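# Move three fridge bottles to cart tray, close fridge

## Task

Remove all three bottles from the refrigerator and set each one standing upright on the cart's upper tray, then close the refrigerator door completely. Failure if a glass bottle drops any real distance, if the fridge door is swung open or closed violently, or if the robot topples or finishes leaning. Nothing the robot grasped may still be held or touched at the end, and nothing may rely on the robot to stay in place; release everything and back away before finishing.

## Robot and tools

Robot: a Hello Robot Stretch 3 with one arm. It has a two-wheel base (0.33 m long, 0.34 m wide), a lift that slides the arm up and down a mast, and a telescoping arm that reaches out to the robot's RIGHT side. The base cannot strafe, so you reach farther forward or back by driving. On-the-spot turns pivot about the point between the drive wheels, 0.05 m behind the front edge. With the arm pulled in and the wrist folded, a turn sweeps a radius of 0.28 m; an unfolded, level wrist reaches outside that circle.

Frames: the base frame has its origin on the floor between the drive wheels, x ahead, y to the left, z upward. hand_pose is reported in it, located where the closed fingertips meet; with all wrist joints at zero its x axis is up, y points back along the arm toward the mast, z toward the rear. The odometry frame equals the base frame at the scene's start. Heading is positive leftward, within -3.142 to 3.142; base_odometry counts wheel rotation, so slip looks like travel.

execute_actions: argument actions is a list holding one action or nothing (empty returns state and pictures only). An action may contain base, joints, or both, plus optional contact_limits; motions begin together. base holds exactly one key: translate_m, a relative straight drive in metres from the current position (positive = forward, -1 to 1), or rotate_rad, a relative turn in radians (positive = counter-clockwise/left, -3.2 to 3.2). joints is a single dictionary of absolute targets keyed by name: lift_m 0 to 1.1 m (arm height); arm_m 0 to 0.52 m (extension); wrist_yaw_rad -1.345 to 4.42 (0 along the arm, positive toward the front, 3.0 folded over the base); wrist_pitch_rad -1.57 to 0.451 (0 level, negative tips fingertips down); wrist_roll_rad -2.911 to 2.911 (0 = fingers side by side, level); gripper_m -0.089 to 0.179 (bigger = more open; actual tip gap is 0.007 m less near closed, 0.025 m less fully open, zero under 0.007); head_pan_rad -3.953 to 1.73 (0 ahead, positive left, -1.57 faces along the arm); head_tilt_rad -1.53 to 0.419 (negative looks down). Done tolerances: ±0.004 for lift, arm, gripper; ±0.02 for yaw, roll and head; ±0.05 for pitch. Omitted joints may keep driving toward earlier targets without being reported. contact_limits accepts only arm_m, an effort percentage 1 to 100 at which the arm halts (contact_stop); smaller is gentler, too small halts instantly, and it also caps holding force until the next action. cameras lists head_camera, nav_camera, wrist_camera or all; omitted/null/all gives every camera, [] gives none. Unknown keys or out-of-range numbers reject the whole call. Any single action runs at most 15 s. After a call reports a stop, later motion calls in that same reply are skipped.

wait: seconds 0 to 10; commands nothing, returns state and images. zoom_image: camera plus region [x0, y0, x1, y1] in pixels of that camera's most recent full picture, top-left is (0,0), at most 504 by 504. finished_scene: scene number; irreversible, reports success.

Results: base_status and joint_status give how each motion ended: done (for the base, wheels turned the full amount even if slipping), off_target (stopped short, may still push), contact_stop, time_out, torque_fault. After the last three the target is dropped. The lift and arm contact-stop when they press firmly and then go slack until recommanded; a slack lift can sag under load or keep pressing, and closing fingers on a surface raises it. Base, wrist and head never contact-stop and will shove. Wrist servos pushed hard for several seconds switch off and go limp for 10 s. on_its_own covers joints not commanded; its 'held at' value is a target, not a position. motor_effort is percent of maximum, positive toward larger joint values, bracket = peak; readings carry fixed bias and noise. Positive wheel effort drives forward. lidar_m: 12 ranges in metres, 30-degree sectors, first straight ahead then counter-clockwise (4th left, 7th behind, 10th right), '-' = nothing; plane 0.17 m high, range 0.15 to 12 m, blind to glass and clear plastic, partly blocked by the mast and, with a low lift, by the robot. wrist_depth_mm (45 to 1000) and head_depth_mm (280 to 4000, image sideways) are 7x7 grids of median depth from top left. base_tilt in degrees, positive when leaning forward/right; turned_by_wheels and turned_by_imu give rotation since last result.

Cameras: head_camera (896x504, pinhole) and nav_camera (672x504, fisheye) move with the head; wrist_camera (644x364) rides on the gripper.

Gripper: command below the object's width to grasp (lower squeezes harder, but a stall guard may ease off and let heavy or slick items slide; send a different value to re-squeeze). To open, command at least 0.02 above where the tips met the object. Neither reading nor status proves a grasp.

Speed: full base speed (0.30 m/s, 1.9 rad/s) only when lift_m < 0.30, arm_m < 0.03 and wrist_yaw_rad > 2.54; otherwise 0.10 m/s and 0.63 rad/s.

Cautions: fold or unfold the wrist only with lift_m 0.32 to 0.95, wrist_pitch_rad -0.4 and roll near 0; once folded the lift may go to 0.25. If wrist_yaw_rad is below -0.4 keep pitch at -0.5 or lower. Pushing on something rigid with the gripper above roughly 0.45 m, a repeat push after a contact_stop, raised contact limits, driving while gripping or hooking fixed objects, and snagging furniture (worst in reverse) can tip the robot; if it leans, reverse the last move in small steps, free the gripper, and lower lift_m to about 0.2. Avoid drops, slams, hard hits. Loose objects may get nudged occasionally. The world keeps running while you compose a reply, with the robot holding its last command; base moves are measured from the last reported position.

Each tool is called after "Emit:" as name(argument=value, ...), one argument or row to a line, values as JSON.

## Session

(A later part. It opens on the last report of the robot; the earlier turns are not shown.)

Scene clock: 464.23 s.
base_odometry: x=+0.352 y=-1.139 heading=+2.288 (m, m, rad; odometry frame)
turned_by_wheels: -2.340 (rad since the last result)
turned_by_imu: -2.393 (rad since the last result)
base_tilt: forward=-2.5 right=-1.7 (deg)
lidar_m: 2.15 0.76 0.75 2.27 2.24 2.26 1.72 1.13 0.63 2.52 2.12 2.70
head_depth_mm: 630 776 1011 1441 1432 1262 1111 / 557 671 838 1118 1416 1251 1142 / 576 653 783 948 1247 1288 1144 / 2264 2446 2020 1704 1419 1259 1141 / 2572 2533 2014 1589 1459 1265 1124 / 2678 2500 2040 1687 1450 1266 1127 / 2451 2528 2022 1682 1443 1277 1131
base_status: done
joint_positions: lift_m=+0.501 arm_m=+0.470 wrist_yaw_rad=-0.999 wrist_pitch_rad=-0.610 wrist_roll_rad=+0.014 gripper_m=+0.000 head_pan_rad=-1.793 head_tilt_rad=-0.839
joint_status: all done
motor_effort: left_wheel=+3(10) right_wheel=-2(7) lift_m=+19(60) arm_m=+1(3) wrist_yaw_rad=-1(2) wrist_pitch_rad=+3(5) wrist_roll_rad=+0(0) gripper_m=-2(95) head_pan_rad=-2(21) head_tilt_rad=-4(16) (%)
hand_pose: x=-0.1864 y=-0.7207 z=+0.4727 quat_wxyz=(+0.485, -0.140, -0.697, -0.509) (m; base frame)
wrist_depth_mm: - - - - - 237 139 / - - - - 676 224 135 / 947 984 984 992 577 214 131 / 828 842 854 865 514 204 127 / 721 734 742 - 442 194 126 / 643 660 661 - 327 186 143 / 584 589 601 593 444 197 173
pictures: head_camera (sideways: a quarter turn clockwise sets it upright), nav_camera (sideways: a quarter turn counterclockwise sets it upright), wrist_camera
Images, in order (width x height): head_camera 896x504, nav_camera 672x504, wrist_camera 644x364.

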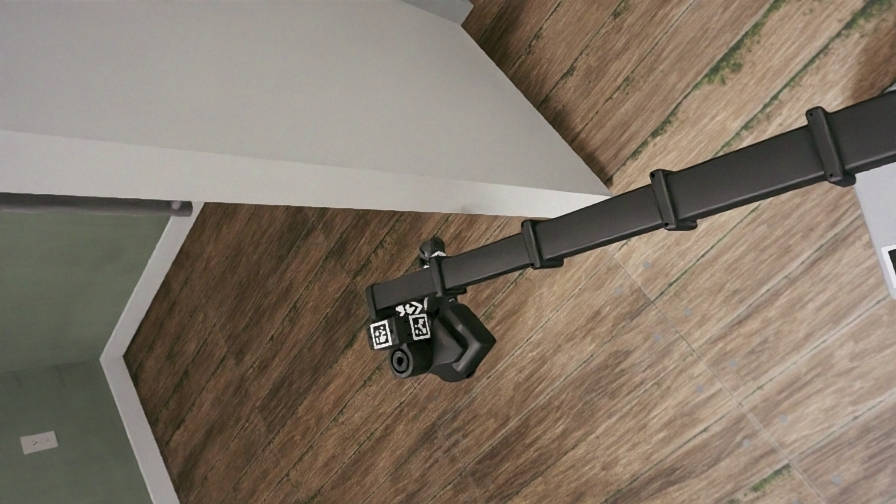

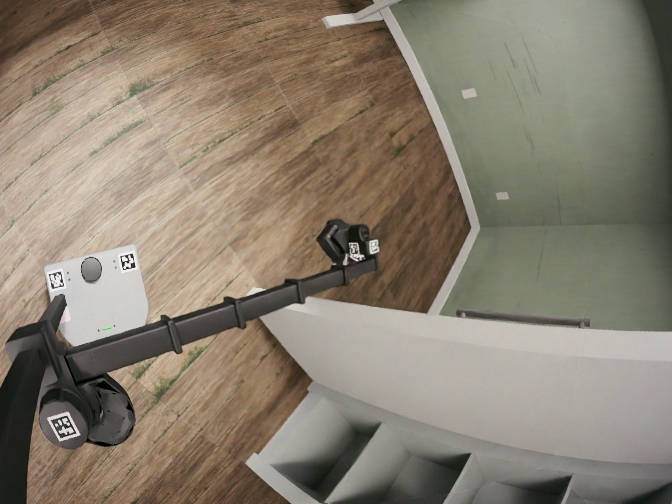

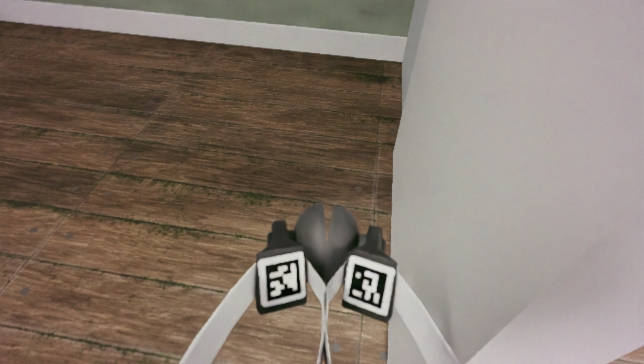

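Emit:
execute_actions(
  actions=[
    {"base": {"translate_m": -0.35}, "joints": {"arm_m": 0.29, "wrist_yaw_rad": -1.2, "head_pan_rad": -2.0, "head_tilt_rad": -0.9}},
  ],
)

Scene clock: 477.80 s.
base_odometry: x=+0.582 y=-1.403 heading=+2.289 (m, m, rad; odometry frame)
turned_by_wheels: +0.000 (rad since the last result)
turned_by_imu: -0.001 (rad since the last result)
base_tilt: forward=-2.5 right=-1.7 (deg)
lidar_m: 2.46 0.98 0.97 2.10 2.08 1.84 1.40 0.70 0.75 2.05 2.72 2.37
head_depth_mm: 643 730 839 995 1253 1237 1119 / 689 795 925 1112 1344 1236 1144 / 746 864 1028 1272 1406 1254 - / 813 964 1173 1512 1438 1221 1152 / 1701 2003 1905 1658 1359 1238 1118 / 1823 2165 1894 1653 1360 1240 1120 / 2016 2266 1899 1626 1422 1251 1114
base_status: done
joint_positions: lift_m=+0.501 arm_m=+0.290 wrist_yaw_rad=-1.199 wrist_pitch_rad=-0.623 wrist_roll_rad=+0.014 gripper_m=+0.000 head_pan_rad=-1.993 head_tilt_rad=-0.889
joint_status: all done
motor_effort: left_wheel=+4(20) right_wheel=-3(19) lift_m=+20(19) arm_m=-3(6) wrist_yaw_rad=-1(26) wrist_pitch_rad=+7(10) wrist_roll_rad=+0(0) gripper_m=-3(6) head_pan_rad=-3(15) head_tilt_rad=-4(6) (%)
hand_pose: x=-0.2023 y=-0.5056 z=+0.4704 quat_wxyz=(+0.429, -0.204, -0.681, -0.558) (m; base frame)
wrist_depth_mm: - 407 393 391 384 382 379 / - 472 442 443 438 430 438 / 953 925 507 502 498 486 - / 812 822 592 584 568 565 876 / 716 729 701 - 675 739 761 / 653 642 666 - 671 668 677 / 584 583 596 596 601 596 601
pictures: head_camera (sideways: a quarter turn clockwise sets it upright), nav_camera (sideways: a quarter turn counterclockwise sets it upright), wrist_camera
Images, in order (width x height): head_camera 896x504, nav_camera 672x504, wrist_camera 644x364.

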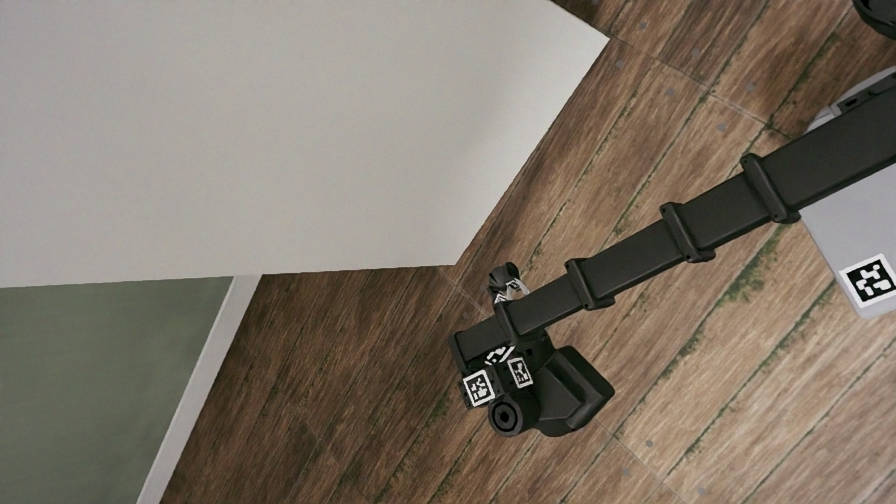

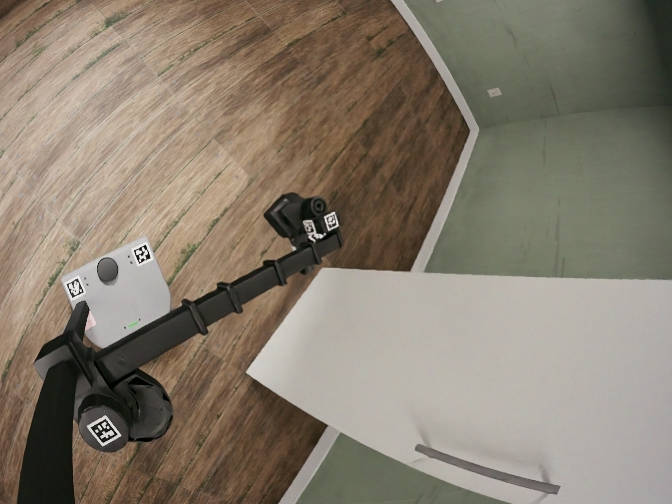

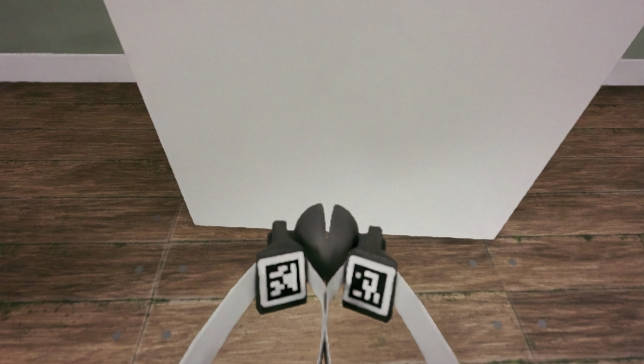

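The door is swinging shut by itself. Check the state.

Emit:
execute_actions(
  actions=[],
)

Scene clock: 479.20 s.
base_odometry: x=+0.582 y=-1.403 heading=+2.289 (m, m, rad; odometry frame)
turned_by_wheels: +0.000 (rad since the last result)
turned_by_imu: +0.000 (rad since the last result)
base_tilt: forward=-2.5 right=-1.7 (deg)
lidar_m: 2.47 0.98 0.97 2.11 2.07 1.84 1.40 0.74 0.78 2.06 2.72 2.35
head_depth_mm: 667 756 880 1049 1324 1240 1118 / 709 815 957 1162 1375 1250 1142 / 761 878 1056 1301 1399 1268 - / 817 977 1187 1519 1433 1222 1145 / 1664 2019 1916 1653 1357 1252 1130 / 1823 2160 1922 1652 1365 1247 1122 / 2008 2247 1905 1629 1411 1248 1125
base_status: done
joint_positions: lift_m=+0.501 arm_m=+0.290 wrist_yaw_rad=-1.199 wrist_pitch_rad=-0.623 wrist_roll_rad=+0.014 gripper_m=+0.000 head_pan_rad=-1.993 head_tilt_rad=-0.889
joint_status: all done
motor_effort: left_wheel=+4(20) right_wheel=-3(19) lift_m=+19(19) arm_m=-3(6) wrist_yaw_rad=-2(26) wrist_pitch_rad=+7(10) wrist_roll_rad=+0(0) gripper_m=-3(6) head_pan_rad=-3(15) head_tilt_rad=-4(6) (%)
hand_pose: x=-0.2023 y=-0.5056 z=+0.4704 quat_wxyz=(+0.429, -0.204, -0.681, -0.558) (m; base frame)
wrist_depth_mm: - 408 406 409 416 419 435 / - 472 454 455 464 467 - / 955 925 512 524 529 534 - / 826 827 600 615 626 673 869 / 724 735 694 - 730 759 756 / 653 650 656 - 671 668 681 / 575 580 597 594 597 610 609
pictures: head_camera (sideways: a quarter turn clockwise sets it upright), nav_camera (sideways: a quarter turn counterclockwise sets it upright), wrist_camera
Images, in order (width x height): head_camera 896x504, nav_camera 672x504, wrist_camera 644x364.

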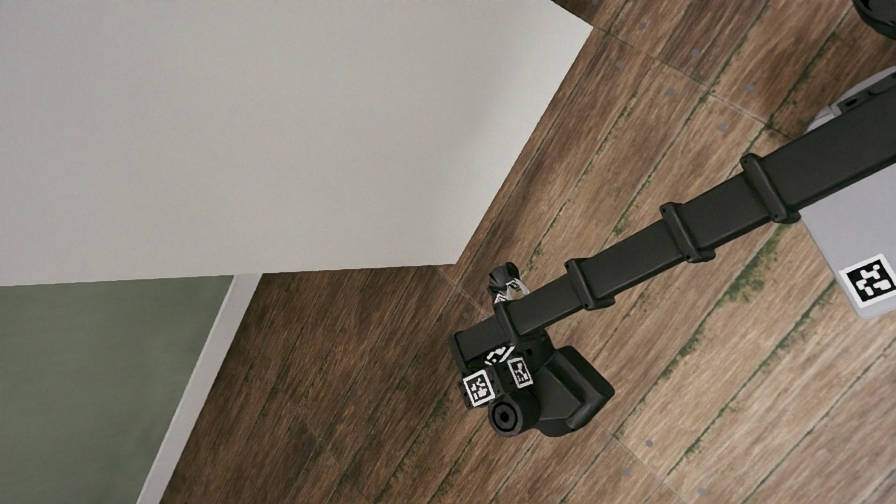

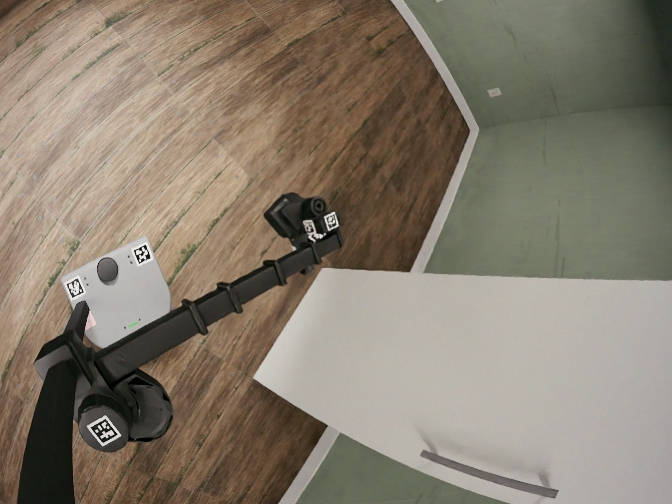

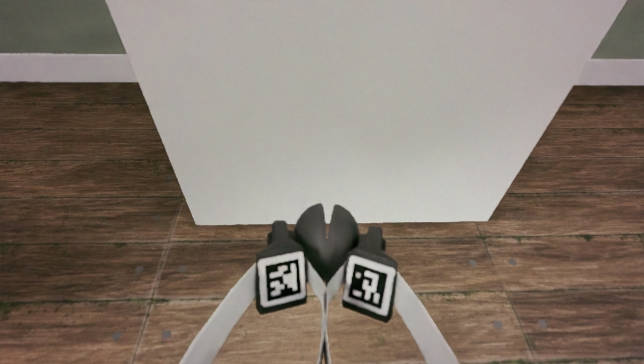

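Emit:
execute_actions(
  actions=[
    {"joints": {"head_pan_rad": -0.3, "head_tilt_rad": -0.6}},
  ],
  cameras=["nav_camera", "wrist_camera"],
)

Scene clock: 482.77 s.
base_odometry: x=+0.582 y=-1.403 heading=+2.289 (m, m, rad; odometry frame)
turned_by_wheels: +0.000 (rad since the last result)
turned_by_imu: +0.000 (rad since the last result)
base_tilt: forward=-2.5 right=-1.7 (deg)
lidar_m: 2.46 0.98 0.97 2.10 2.08 1.84 1.40 0.74 0.78 2.05 2.72 2.36
head_depth_mm: 2433 2737 2872 2169 1712 1427 1204 / 2647 2992 2991 2145 1717 1426 1206 / 2832 3250 2985 2164 1730 1414 1213 / 2928 3186 2962 2193 1705 1424 1215 / 2720 3005 3040 2180 1726 1433 1222 / 2494 2719 2859 2226 1755 1434 1219 / 2312 2474 2674 2230 1753 1435 1226
base_status: not commanded
joint_positions: lift_m=+0.501 arm_m=+0.290 wrist_yaw_rad=-1.199 wrist_pitch_rad=-0.623 wrist_roll_rad=+0.014 gripper_m=+0.000 head_pan_rad=-0.307 head_tilt_rad=-0.606
joint_status: all done
motor_effort: left_wheel=+4(4) right_wheel=-3(2) lift_m=+19(19) arm_m=-4(3) wrist_yaw_rad=-1(1) wrist_pitch_rad=+7(7) wrist_roll_rad=+0(0) gripper_m=-4(4) head_pan_rad=+2(28) head_tilt_rad=+2(20) (%)
hand_pose: x=-0.2023 y=-0.5056 z=+0.4704 quat_wxyz=(+0.429, -0.204, -0.681, -0.558) (m; base frame)
wrist_depth_mm: - 408 406 409 413 420 433 / - 477 455 459 466 467 - / 963 949 518 529 527 536 - / 812 821 598 610 616 677 868 / 715 719 696 - 747 744 756 / 642 648 656 - 668 668 678 / 573 582 587 593 603 602 606
pictures: nav_camera (sideways: a quarter turn counterclockwise sets it upright), wrist_camera
Images, in order (width x height): nav_camera 672x504, wrist_camera 644x364.

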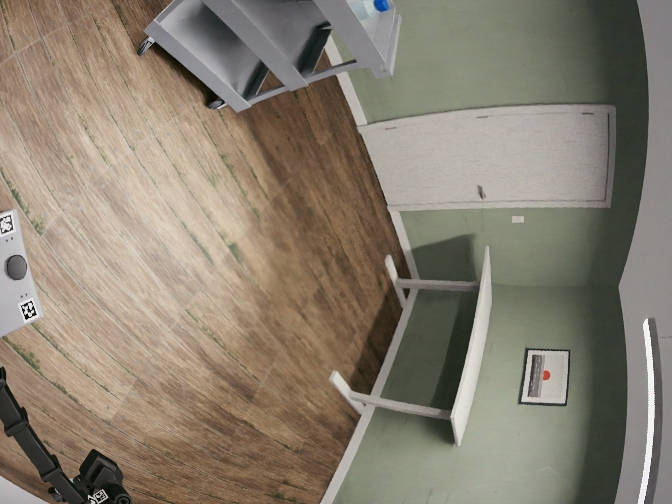

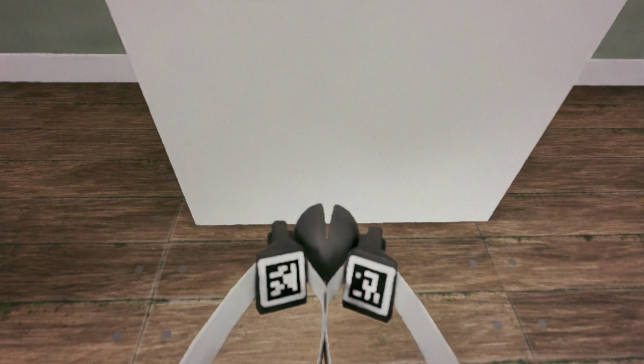

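Emit:
finished_scene(
  scene=2,
)

The scene is finished: the task was done.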